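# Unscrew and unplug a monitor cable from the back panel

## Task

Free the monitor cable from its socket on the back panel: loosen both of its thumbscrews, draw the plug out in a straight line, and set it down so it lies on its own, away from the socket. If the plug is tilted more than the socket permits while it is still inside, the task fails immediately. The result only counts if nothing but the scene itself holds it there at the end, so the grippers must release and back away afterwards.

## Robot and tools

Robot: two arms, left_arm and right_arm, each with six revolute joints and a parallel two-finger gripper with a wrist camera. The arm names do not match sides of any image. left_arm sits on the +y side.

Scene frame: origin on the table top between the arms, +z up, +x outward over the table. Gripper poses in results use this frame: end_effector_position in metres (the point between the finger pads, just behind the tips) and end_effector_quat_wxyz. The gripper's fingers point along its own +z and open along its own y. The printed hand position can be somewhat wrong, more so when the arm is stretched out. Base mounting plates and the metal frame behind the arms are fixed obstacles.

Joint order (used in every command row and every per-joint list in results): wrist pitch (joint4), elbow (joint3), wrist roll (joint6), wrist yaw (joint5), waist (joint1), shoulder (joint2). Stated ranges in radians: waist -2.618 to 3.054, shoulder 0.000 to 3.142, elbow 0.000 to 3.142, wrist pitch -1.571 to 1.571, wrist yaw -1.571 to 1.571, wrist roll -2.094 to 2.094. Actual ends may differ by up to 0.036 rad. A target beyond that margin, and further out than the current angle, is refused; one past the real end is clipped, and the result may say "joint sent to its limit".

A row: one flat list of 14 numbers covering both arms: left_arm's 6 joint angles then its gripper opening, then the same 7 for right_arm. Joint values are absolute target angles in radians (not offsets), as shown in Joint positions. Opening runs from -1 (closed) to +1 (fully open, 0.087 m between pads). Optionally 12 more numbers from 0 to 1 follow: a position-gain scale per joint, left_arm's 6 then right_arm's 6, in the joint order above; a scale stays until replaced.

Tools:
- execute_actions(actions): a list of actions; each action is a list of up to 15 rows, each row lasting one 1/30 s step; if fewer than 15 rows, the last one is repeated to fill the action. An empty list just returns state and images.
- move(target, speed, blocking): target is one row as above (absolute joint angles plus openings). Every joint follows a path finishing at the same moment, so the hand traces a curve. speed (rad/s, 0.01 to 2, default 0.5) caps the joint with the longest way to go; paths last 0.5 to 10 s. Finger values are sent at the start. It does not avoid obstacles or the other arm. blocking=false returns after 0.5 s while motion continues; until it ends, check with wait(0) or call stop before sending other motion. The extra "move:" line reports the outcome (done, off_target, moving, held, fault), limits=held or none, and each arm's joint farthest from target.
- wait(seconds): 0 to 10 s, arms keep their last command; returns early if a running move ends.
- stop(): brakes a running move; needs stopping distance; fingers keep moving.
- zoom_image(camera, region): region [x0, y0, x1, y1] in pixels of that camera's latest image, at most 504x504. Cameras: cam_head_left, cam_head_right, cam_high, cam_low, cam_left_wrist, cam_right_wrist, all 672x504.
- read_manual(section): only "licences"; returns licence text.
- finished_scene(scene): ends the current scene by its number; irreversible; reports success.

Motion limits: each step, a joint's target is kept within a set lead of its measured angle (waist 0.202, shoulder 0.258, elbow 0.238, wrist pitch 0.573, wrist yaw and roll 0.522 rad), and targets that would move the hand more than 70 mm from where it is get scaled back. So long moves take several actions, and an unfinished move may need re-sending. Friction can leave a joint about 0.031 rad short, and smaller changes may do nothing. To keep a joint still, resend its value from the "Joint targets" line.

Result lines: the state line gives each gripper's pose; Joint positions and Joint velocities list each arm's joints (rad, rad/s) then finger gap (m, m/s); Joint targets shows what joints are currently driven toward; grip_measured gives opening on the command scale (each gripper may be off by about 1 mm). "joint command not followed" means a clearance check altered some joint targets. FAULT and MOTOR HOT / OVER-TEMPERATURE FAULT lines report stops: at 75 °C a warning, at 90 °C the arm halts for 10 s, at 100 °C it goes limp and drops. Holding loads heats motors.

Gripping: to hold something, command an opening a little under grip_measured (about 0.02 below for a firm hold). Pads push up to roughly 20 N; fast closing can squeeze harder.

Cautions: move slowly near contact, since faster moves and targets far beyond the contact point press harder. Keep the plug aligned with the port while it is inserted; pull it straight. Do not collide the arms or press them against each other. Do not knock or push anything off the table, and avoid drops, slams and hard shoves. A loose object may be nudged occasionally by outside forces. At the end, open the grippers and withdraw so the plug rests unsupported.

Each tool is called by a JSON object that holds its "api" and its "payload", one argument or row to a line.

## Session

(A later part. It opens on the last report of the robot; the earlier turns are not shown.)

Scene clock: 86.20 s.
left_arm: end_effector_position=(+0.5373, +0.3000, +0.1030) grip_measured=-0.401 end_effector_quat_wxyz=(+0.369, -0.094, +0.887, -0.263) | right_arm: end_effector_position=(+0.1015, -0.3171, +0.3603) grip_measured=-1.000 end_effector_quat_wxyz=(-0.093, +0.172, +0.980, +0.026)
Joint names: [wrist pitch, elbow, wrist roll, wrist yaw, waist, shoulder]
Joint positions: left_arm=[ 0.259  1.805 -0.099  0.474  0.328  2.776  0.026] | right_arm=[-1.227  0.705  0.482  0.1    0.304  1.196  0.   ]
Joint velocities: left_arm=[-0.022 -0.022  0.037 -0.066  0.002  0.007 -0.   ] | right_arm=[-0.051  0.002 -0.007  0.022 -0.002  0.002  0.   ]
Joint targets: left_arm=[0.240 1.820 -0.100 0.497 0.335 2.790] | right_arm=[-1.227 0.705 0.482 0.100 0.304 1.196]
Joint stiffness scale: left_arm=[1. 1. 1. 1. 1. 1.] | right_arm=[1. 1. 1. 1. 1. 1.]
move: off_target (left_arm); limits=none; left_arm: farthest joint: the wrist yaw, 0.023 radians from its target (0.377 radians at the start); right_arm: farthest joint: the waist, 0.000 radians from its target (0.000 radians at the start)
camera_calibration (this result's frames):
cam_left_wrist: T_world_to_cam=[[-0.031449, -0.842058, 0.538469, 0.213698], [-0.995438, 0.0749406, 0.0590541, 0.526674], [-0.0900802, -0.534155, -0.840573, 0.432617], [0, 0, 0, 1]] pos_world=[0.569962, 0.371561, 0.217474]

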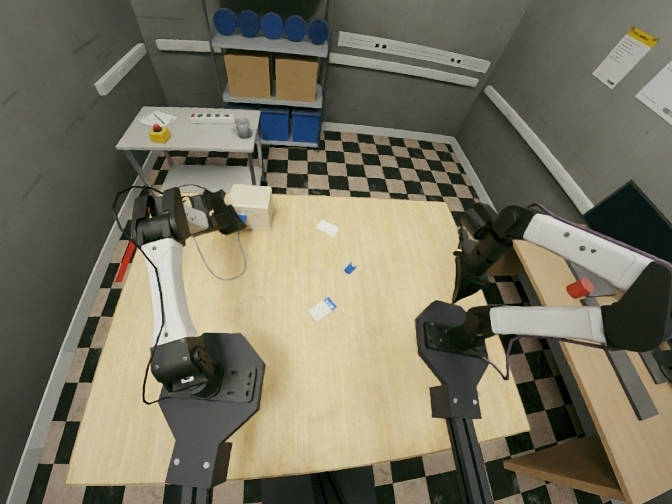

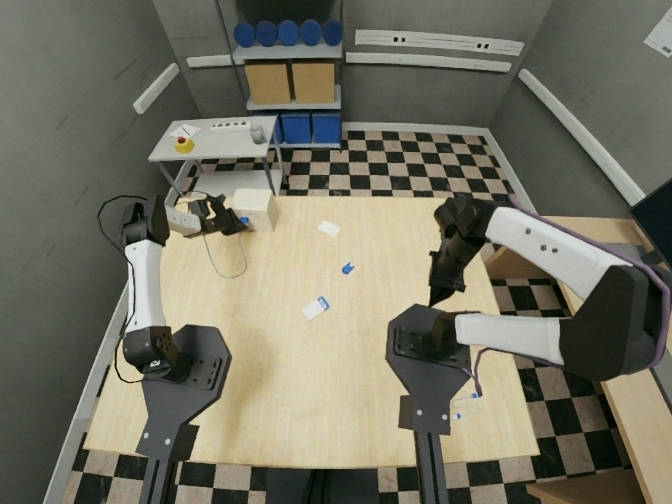

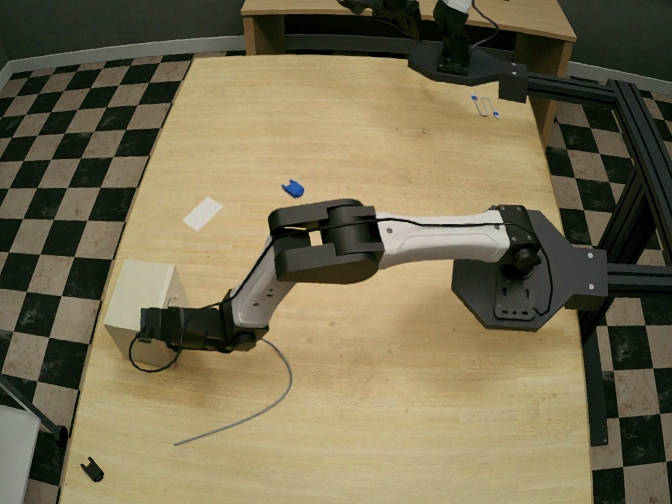

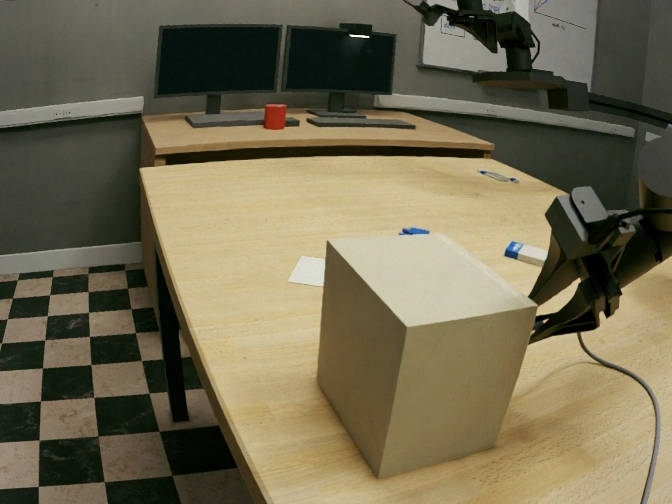

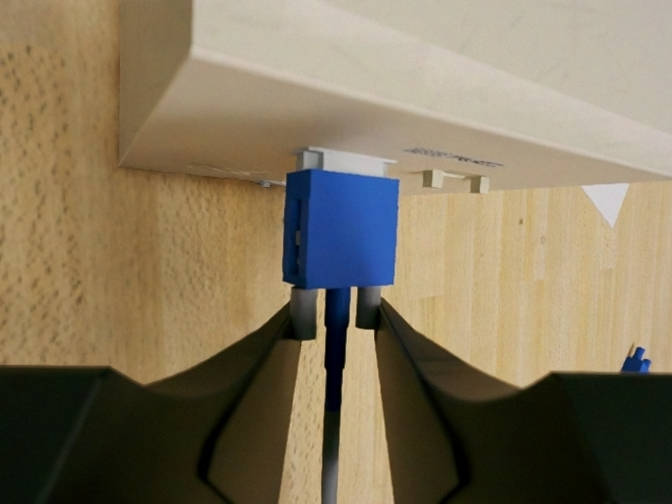

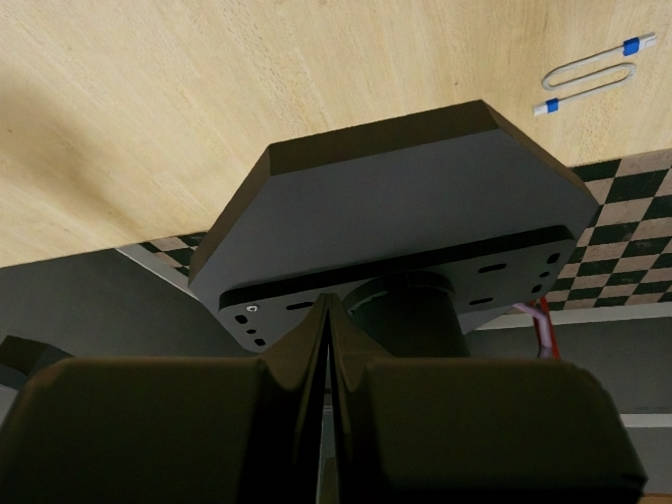

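{"api": "move", "payload": {
  "target": [0.45,1.56,0.437,-0.336,0.05,2.61,0.2,-1.227,0.705,0.482,0.1,0.304,1.196,-1],
  "speed": 0.6
}}

{"api": "move", "payload": {
  "target": [0.879,1.864,1.019,-0.825,-0.124,3.028,-0.7,-1.227,0.705,0.482,0.1,0.304,1.196,-1],
  "speed": 0.4
}}

Scene clock: 91.80 s.
left_arm: end_effector_position=(+0.5388, +0.2969, +0.1471) grip_measured=+0.200 end_effector_quat_wxyz=(+0.396, +0.105, +0.901, +0.142) | right_arm: end_effector_position=(+0.1015, -0.3171, +0.3603) grip_measured=-1.000 end_effector_quat_wxyz=(-0.093, +0.172, +0.980, +0.026)
Joint names: [wrist pitch, elbow, wrist roll, wrist yaw, waist, shoulder]
Joint positions: left_arm=[ 0.444  1.58   0.43  -0.324  0.052  2.618  0.052] | right_arm=[-1.227  0.705  0.482  0.1    0.304  1.196  0.   ]
Joint velocities: left_arm=[-0.125 -0.012  0.007 -0.022  0.002 -0.002  0.001] | right_arm=[-0.066 -0.017 -0.022 -0.037 -0.002 -0.007  0.   ]
Joint targets: left_arm=[0.450 1.560 0.437 -0.336 0.050 2.610] | right_arm=[-1.227 0.705 0.482 0.100 0.304 1.196]
Joint stiffness scale: left_arm=[1. 1. 1. 1. 1. 1.] | right_arm=[1. 1. 1. 1. 1. 1.]
move: done; limits=none; left_arm: farthest joint: the elbow, 0.020 radians from its target (0.245 radians at the start); right_arm: farthest joint: the waist, 0.000 radians from its target (0.000 radians at the start)
camera_calibration (this result's frames):
cam_left_wrist: T_world_to_cam=[[-0.0801279, -0.938211, -0.336659, 0.370937], [-0.996335, 0.0652463, 0.0553064, 0.529698], [-0.0299233, 0.339856, -0.940001, 0.190952], [0, 0, 0, 1]] pos_world=[0.563193, 0.24856, 0.275078]

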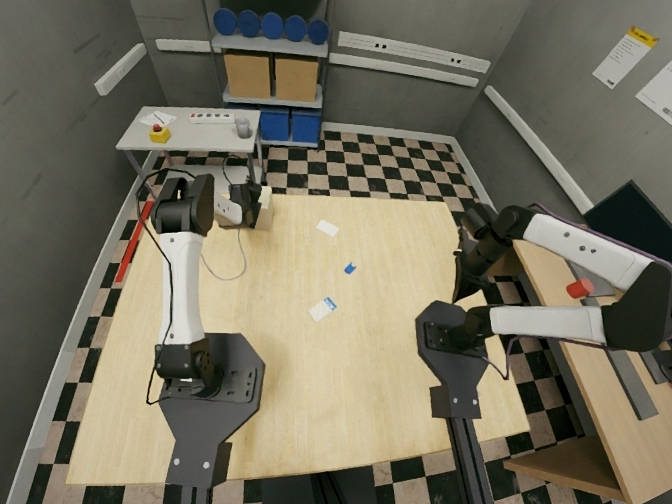

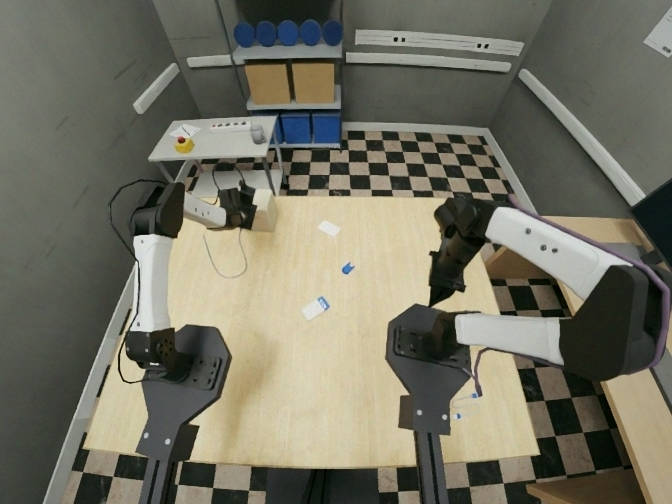

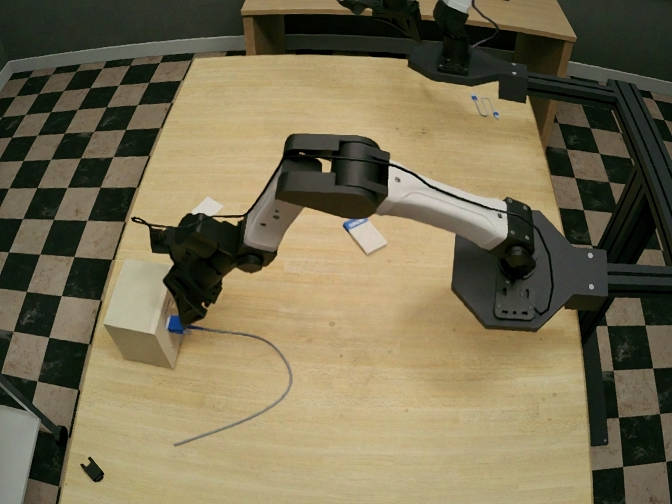

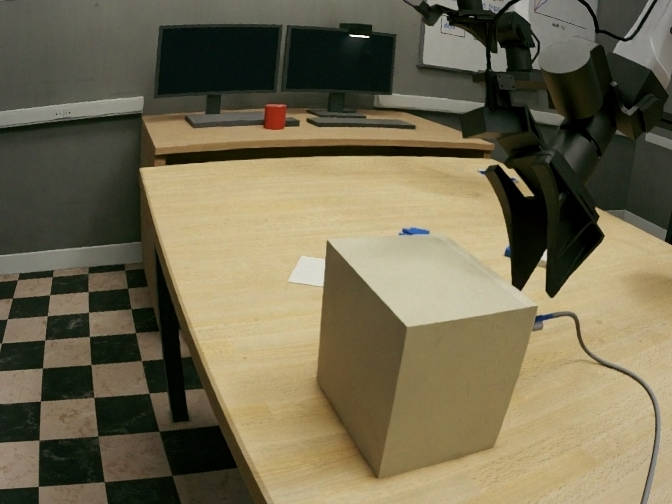

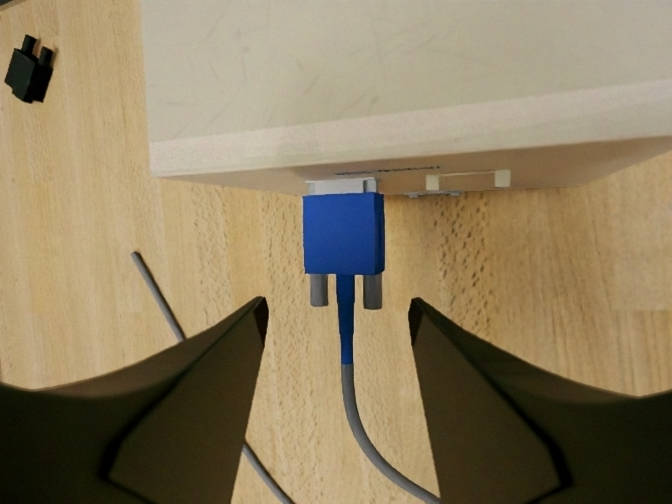

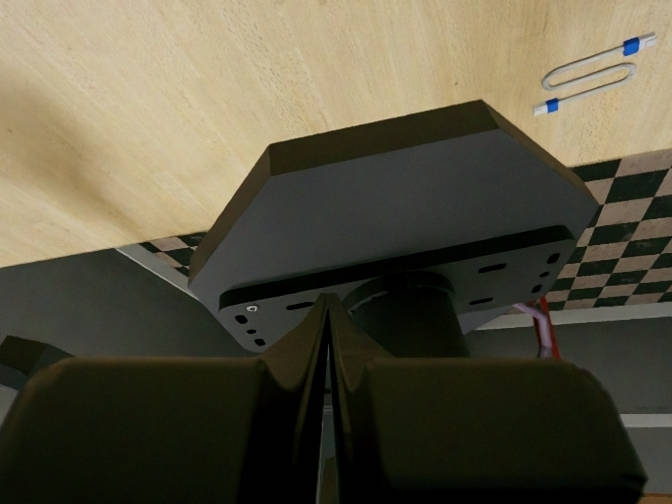

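Scene clock: 94.00 s.
left_arm: end_effector_position=(+0.5430, +0.2687, +0.1249) grip_measured=-0.700 end_effector_quat_wxyz=(+0.366, +0.222, +0.798, +0.424) | right_arm: end_effector_position=(+0.1015, -0.3171, +0.3603) grip_measured=-1.000 end_effector_quat_wxyz=(-0.093, +0.172, +0.980, +0.026)
Joint names: [wrist pitch, elbow, wrist roll, wrist yaw, waist, shoulder]
Joint positions: left_arm=[ 0.873  1.846  1.011 -0.813 -0.12   3.013  0.013] | right_arm=[-1.227  0.705  0.482  0.1    0.304  1.196  0.   ]
Joint velocities: left_arm=[-0.022  0.002 -0.051 -0.022 -0.002 -0.012  0.   ] | right_arm=[-0.007 -0.012 -0.037 -0.095 -0.017  0.002  0.   ]
Joint targets: left_arm=[0.879 1.864 1.019 -0.825 -0.124 3.028] | right_arm=[-1.227 0.705 0.482 0.100 0.304 1.196]
Joint stiffness scale: left_arm=[1. 1. 1. 1. 1. 1.] | right_arm=[1. 1. 1. 1. 1. 1.]
move: done; limits=none; left_arm: farthest joint: the elbow, 0.018 radians from its target (0.284 radians at the start); right_arm: farthest joint: the waist, 0.000 radians from its target (0.000 radians at the start)
camera_calibration (this result's frames):
cam_left_wrist: T_world_to_cam=[[-0.0486523, -0.544003, -0.837672, 0.276866], [-0.998727, 0.0376898, 0.0335298, 0.548376], [0.0133313, 0.838237, -0.545144, -0.0269711], [0, 0, 0, 1]] pos_world=[0.561508, 0.152556, 0.198833]

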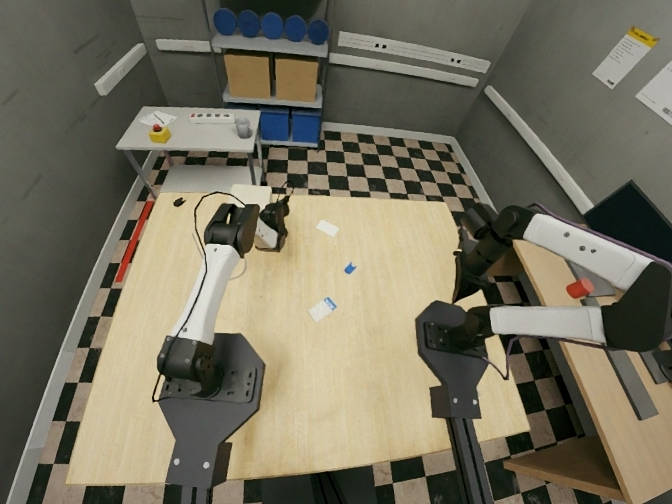

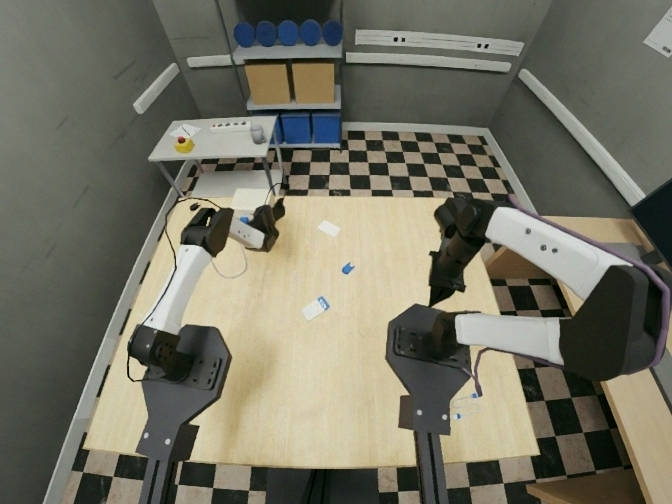

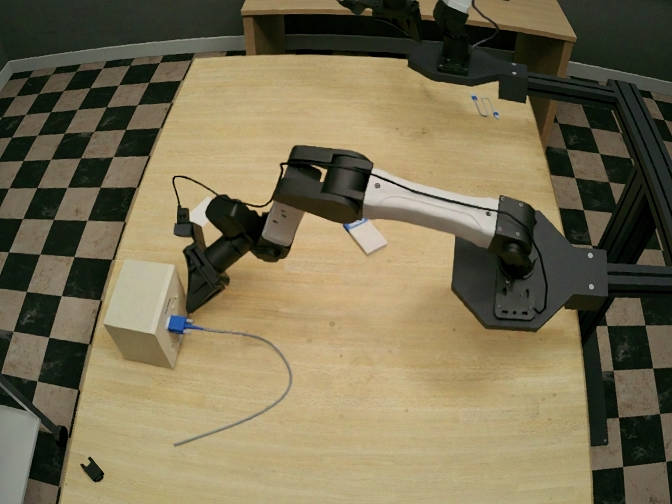

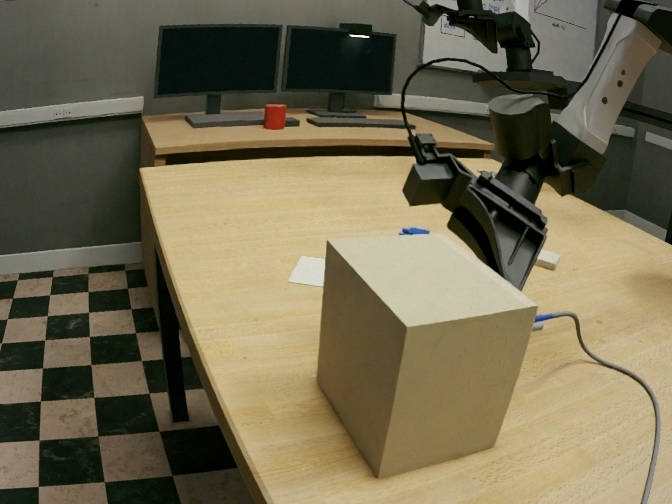

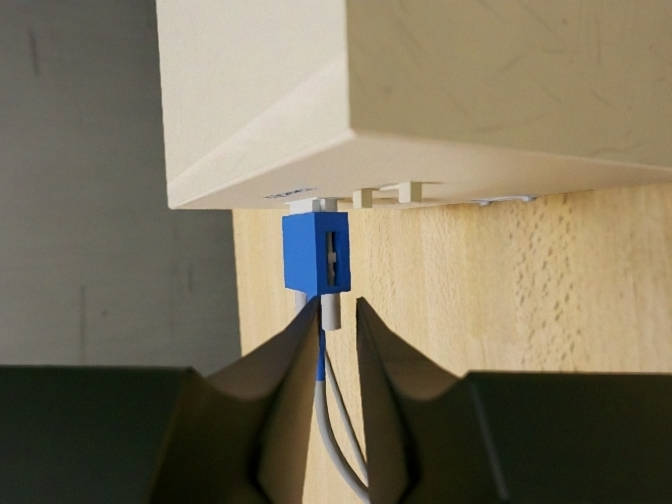

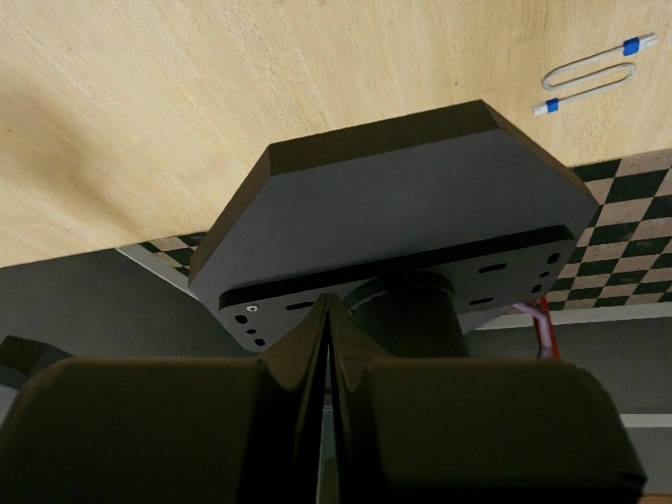

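{"api": "move", "payload": {
  "target": [0.899,1.864,1.019,-0.825,-0.092,3.04,-0.7,-1.227,0.705,0.482,0.1,0.304,1.196,-1],
  "speed": 0.05
}}

{"api": "zoom_image", "payload": {
  "camera": "cam_left_wrist",
  "region": [260,200,420,360]
}}

Scene clock: 95.43 s.
left_arm: end_effector_position=(+0.5439, +0.2812, +0.1258) grip_measured=-0.700 end_effector_quat_wxyz=(+0.367, +0.209, +0.798, +0.429) | right_arm: end_effector_position=(+0.1015, -0.3171, +0.3603) grip_measured=-1.000 end_effector_quat_wxyz=(-0.093, +0.172, +0.980, +0.026)
Joint names: [wrist pitch, elbow, wrist roll, wrist yaw, waist, shoulder]
Joint positions: left_arm=[ 0.893  1.846  1.012 -0.815 -0.1    3.013  0.013] | right_arm=[-1.227  0.705  0.482  0.1    0.304  1.196  0.   ]
Joint velocities: left_arm=[-0.051 -0.002  0.081  0.022  0.012  0.012 -0.   ] | right_arm=[-0.022 -0.022  0.037 -0.095 -0.007 -0.007  0.   ]
Joint targets: left_arm=[0.899 1.864 1.019 -0.825 -0.092 3.040] | right_arm=[-1.227 0.705 0.482 0.100 0.304 1.196]
Joint stiffness scale: left_arm=[1. 1. 1. 1. 1. 1.] | right_arm=[1. 1. 1. 1. 1. 1.]
move: off_target (left_arm); limits=none; left_arm: farthest joint: the shoulder, 0.027 radians from its target (0.027 radians at the start); right_arm: farthest joint: the waist, 0.000 radians from its target (0.000 radians at the start)
camera_calibration (this result's frames):
cam_left_wrist: T_world_to_cam=[[-0.0226012, -0.545958, -0.837508, 0.270788], [-0.999744, 0.0131569, 0.0184026, 0.558087], [0.000971943, 0.837709, -0.546115, -0.0300168], [0, 0, 0, 1]] pos_world=[0.564093, 0.165642, 0.200124]

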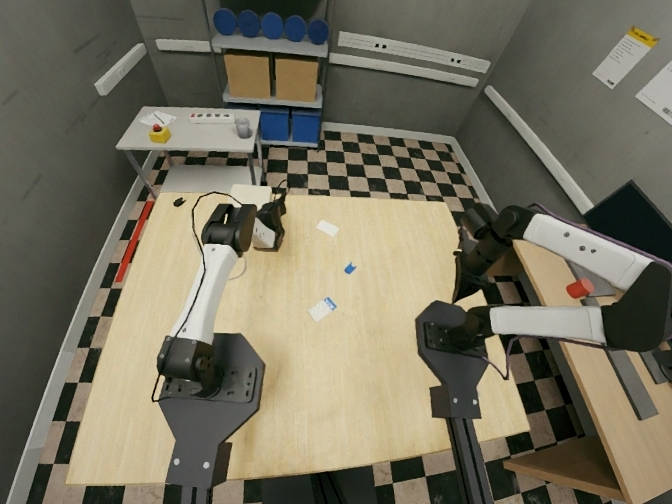

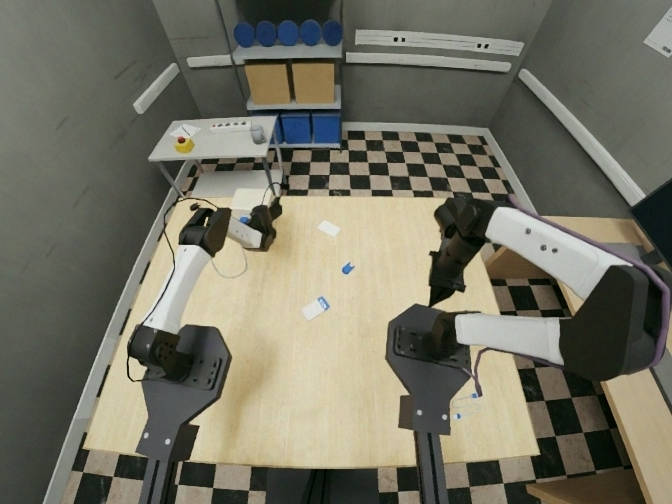

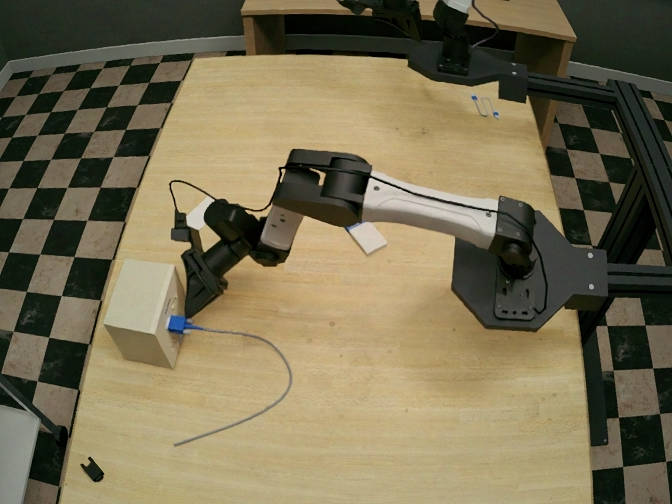

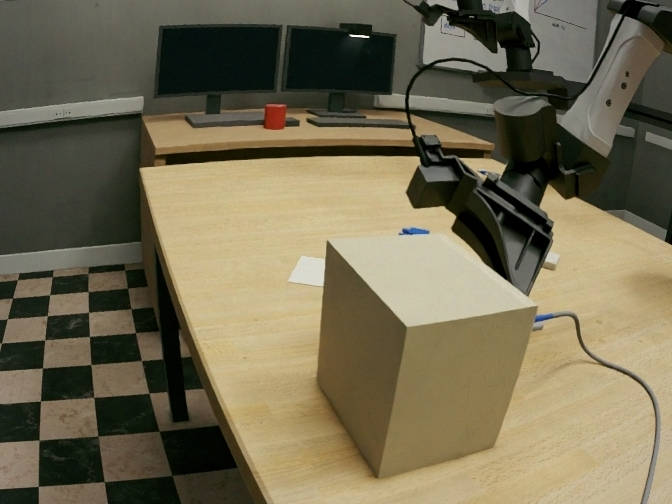

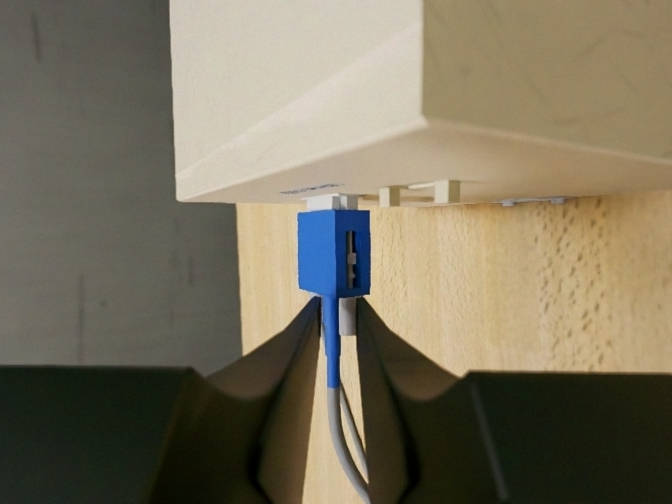

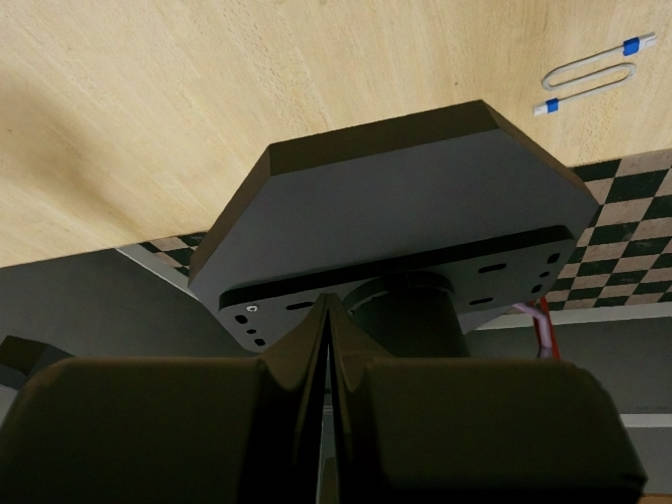

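Region (260, 200, 420, 360) of cam_left_wrist's 672x504 image, scaled by 3.150, with more detail than that image has.

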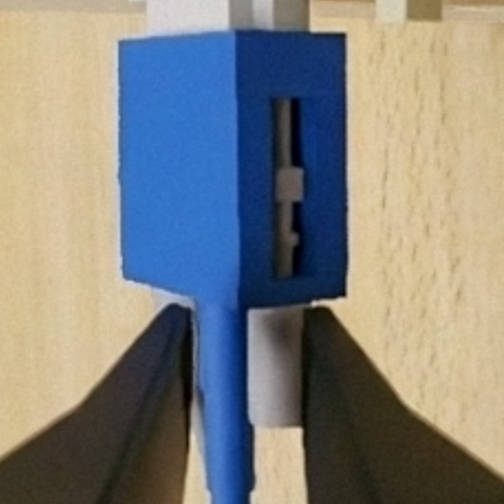

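Right collar at 40% (unmoved). Shoulder stuck; push slightly more.

{"api": "execute_actions", "payload": {
  "actions": [
    [[0.899,1.864,1.019,-0.825,-0.092,3.046,-0.7,-1.227,0.705,0.482,0.1,0.304,1.196,-1]],
    [[0.899,1.864,1.019,-0.825,-0.086,3.046,-0.7,-1.227,0.705,0.482,0.1,0.304,1.196,-1]]
  ]
}}

{"api": "zoom_image", "payload": {
  "camera": "cam_left_wrist",
  "region": [260,200,420,360]
}}

Scene clock: 96.70 s.
left_arm: end_effector_position=(+0.5409, +0.2805, +0.1191) grip_measured=-0.700 end_effector_quat_wxyz=(+0.364, +0.211, +0.799, +0.429) | right_arm: end_effector_position=(+0.1015, -0.3171, +0.3603) grip_measured=-1.000 end_effector_quat_wxyz=(-0.093, +0.172, +0.980, +0.026)
Joint names: [wrist pitch, elbow, wrist roll, wrist yaw, waist, shoulder]
Joint positions: left_arm=[ 0.897  1.85   1.012 -0.815 -0.1    3.028  0.013] | right_arm=[-1.227  0.705  0.482  0.1    0.304  1.196  0.   ]
Joint velocities: left_arm=[-0.066 -0.022  0.022 -0.095  0.022 -0.012  0.   ] | right_arm=[-0.007  0.012 -0.007 -0.022 -0.002 -0.022  0.   ]
Joint targets: left_arm=[0.899 1.864 1.019 -0.825 -0.086 3.046] | right_arm=[-1.227 0.705 0.482 0.100 0.304 1.196]
Joint stiffness scale: left_arm=[1. 1. 1. 1. 1. 1.] | right_arm=[1. 1. 1. 1. 1. 1.]
camera_calibration (this result's frames):
cam_left_wrist: T_world_to_cam=[[-0.030158, -0.544402, -0.838282, 0.268463], [-0.999543, 0.0148132, 0.0263394, 0.553713], [-0.00192157, 0.838693, -0.544601, -0.0319153], [0, 0, 0, 1]] pos_world=[0.561495, 0.164717, 0.193082]

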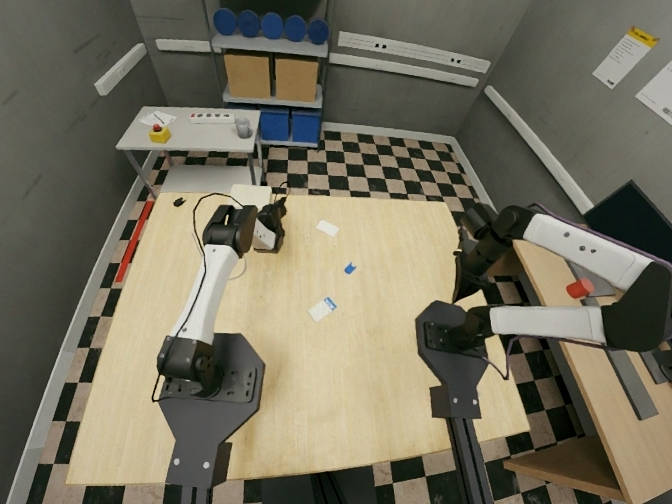

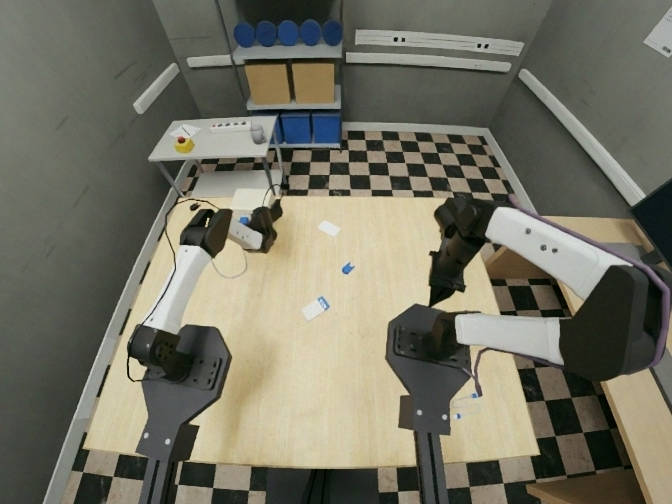

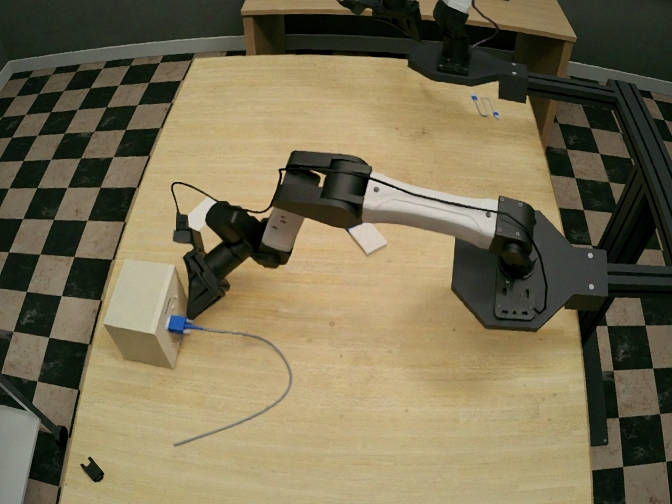

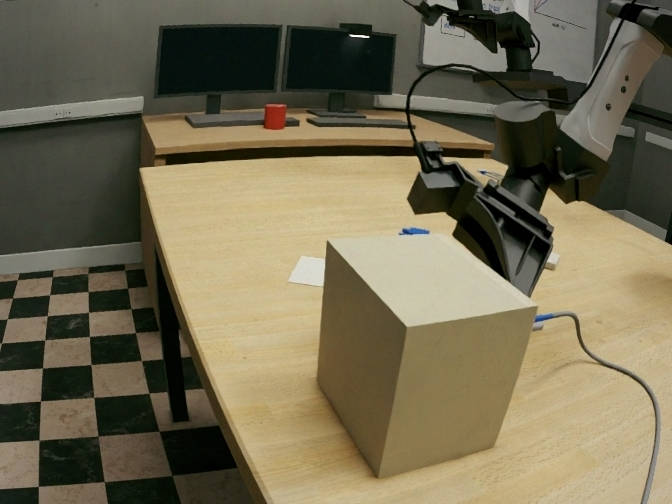

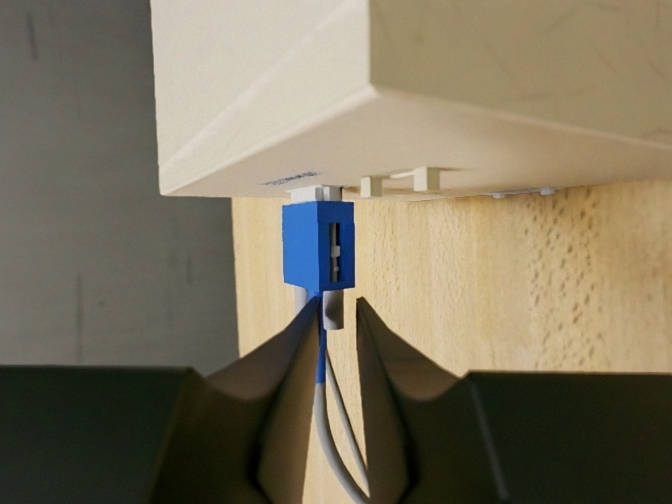

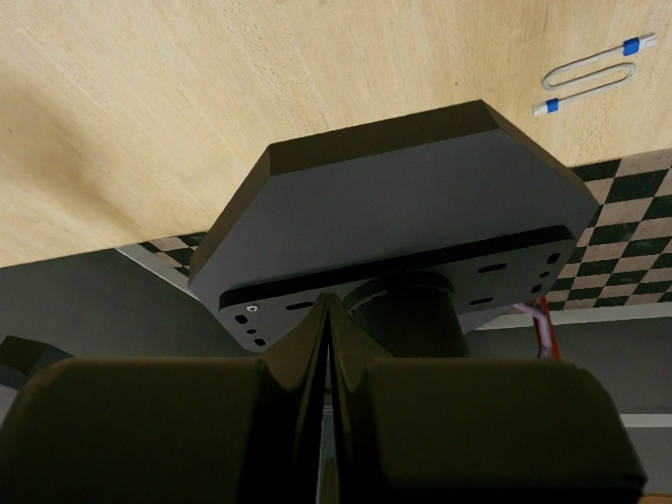

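Region (260, 200, 420, 360) of cam_left_wrist's 672x504 image, scaled by 3.150, with more detail than that image has.

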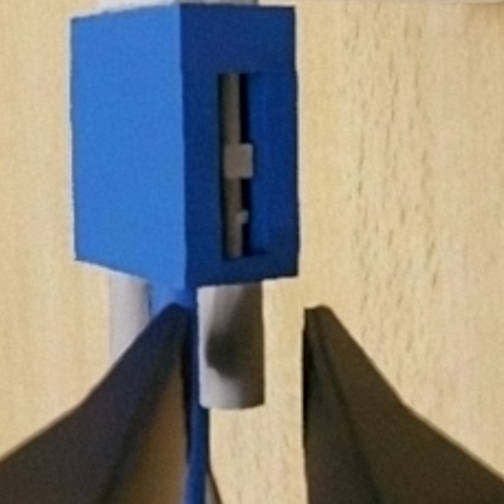

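{"api": "execute_actions", "payload": {
  "actions": [
    [[0.899,1.864,1.019,-0.825,-0.081,3.046,-0.7,-1.227,0.705,0.482,0.1,0.304,1.196,-1]],
    [[0.87,1.864,1.019,-0.825,-0.077,3.046,-0.7,-1.227,0.705,0.482,0.1,0.304,1.196,-1]]
  ]
}}

{"api": "zoom_image", "payload": {
  "camera": "cam_left_wrist",
  "region": [260,200,420,360]
}}

Scene clock: 98.07 s.
left_arm: end_effector_position=(+0.5399, +0.2865, +0.1170) grip_measured=-0.700 end_effector_quat_wxyz=(+0.358, +0.210, +0.801, +0.431) | right_arm: end_effector_position=(+0.1015, -0.3171, +0.3603) grip_measured=-1.000 end_effector_quat_wxyz=(-0.093, +0.172, +0.980, +0.026)
Joint names: [wrist pitch, elbow, wrist roll, wrist yaw, waist, shoulder]
Joint positions: left_arm=[ 0.89   1.85   1.012 -0.815 -0.09   3.028  0.013] | right_arm=[-1.227  0.705  0.482  0.1    0.304  1.196  0.   ]
Joint velocities: left_arm=[ 0.051  0.012 -0.007  0.022  0.007 -0.012 -0.001] | right_arm=[-0.007 -0.012 -0.066  0.022 -0.012 -0.002  0.   ]
Joint targets: left_arm=[0.870 1.864 1.019 -0.825 -0.077 3.046] | right_arm=[-1.227 0.705 0.482 0.100 0.304 1.196]
Joint stiffness scale: left_arm=[1. 1. 1. 1. 1. 1.] | right_arm=[1. 1. 1. 1. 1. 1.]
camera_calibration (this result's frames):
cam_left_wrist: T_world_to_cam=[[-0.0324975, -0.542791, -0.839239, 0.270874], [-0.999376, 0.00599749, 0.0348194, 0.554138], [-0.0138663, 0.839847, -0.542647, -0.0322359], [0, 0, 0, 1]] pos_world=[0.562148, 0.170778, 0.190541]

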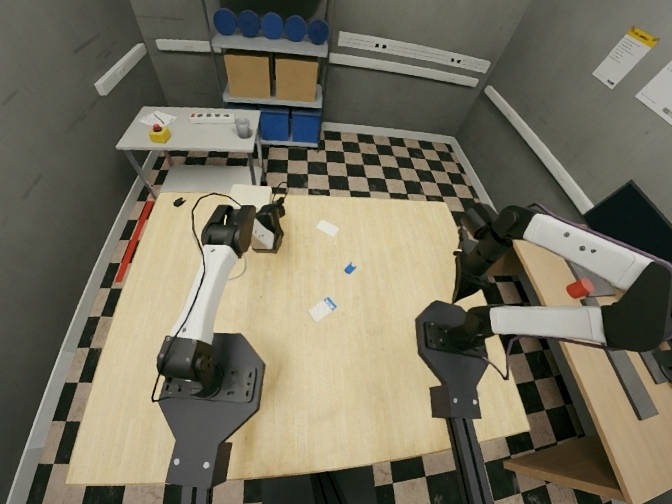

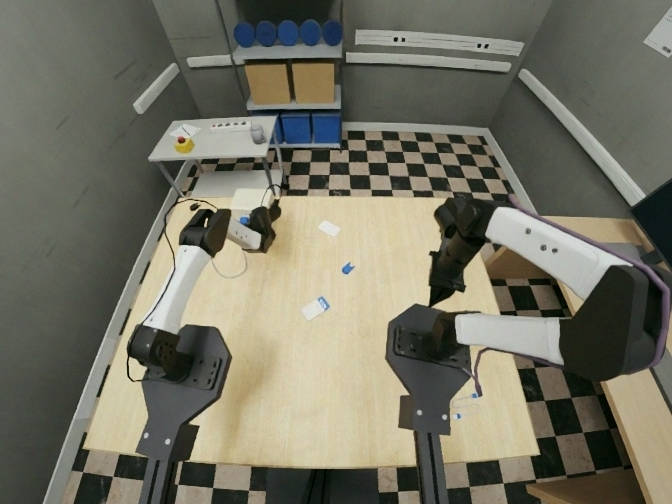

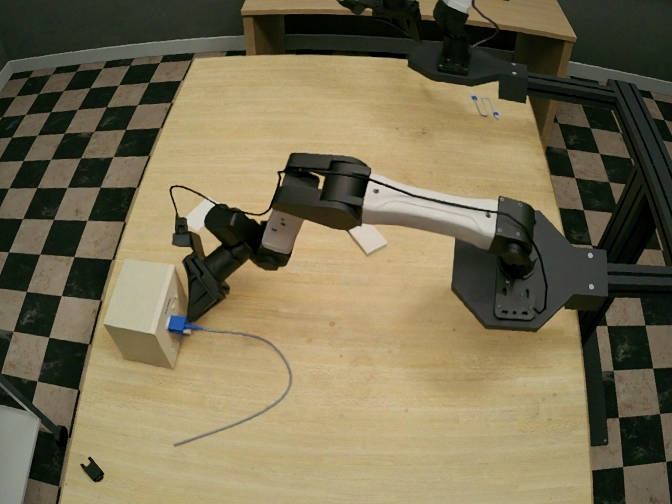

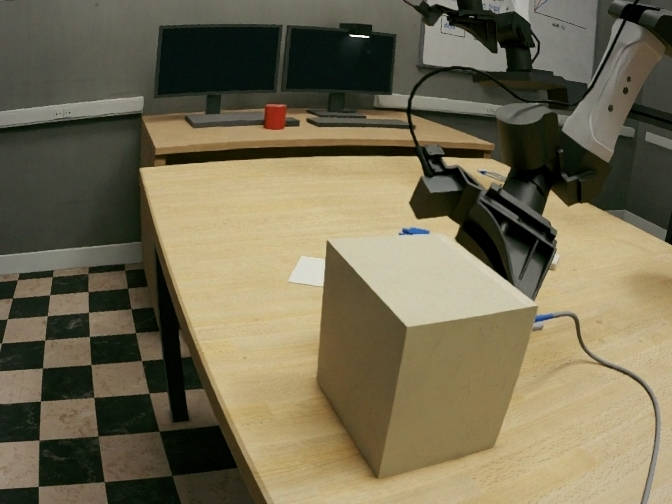

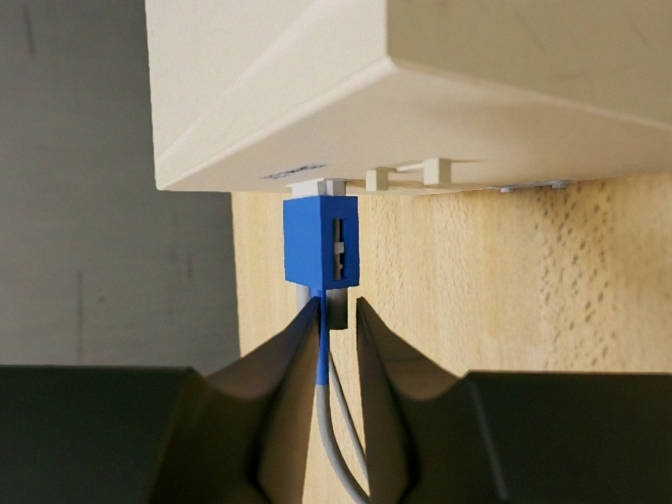

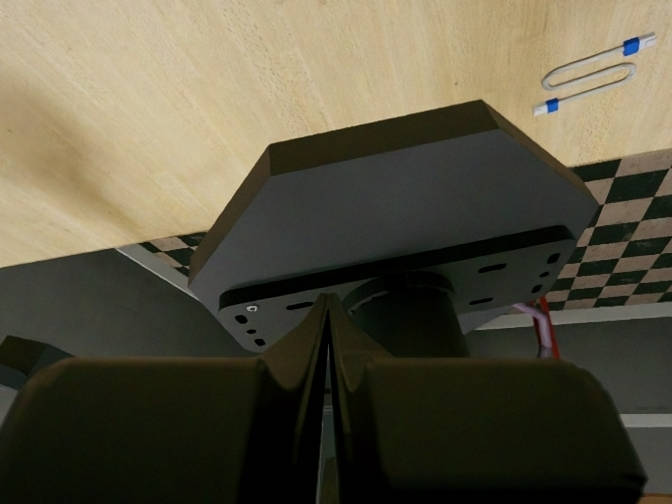

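Region (260, 200, 420, 360) of cam_left_wrist's 672x504 image, scaled by 3.150, with more detail than that image has.

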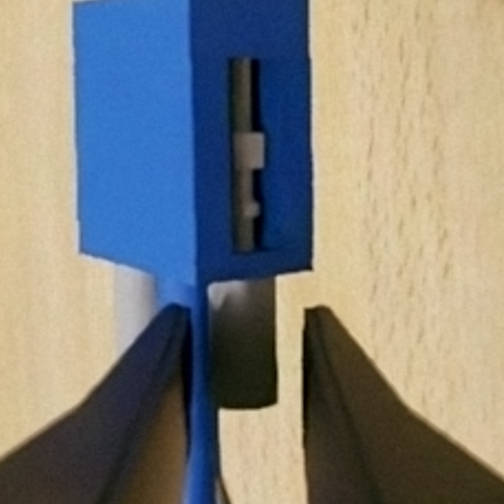

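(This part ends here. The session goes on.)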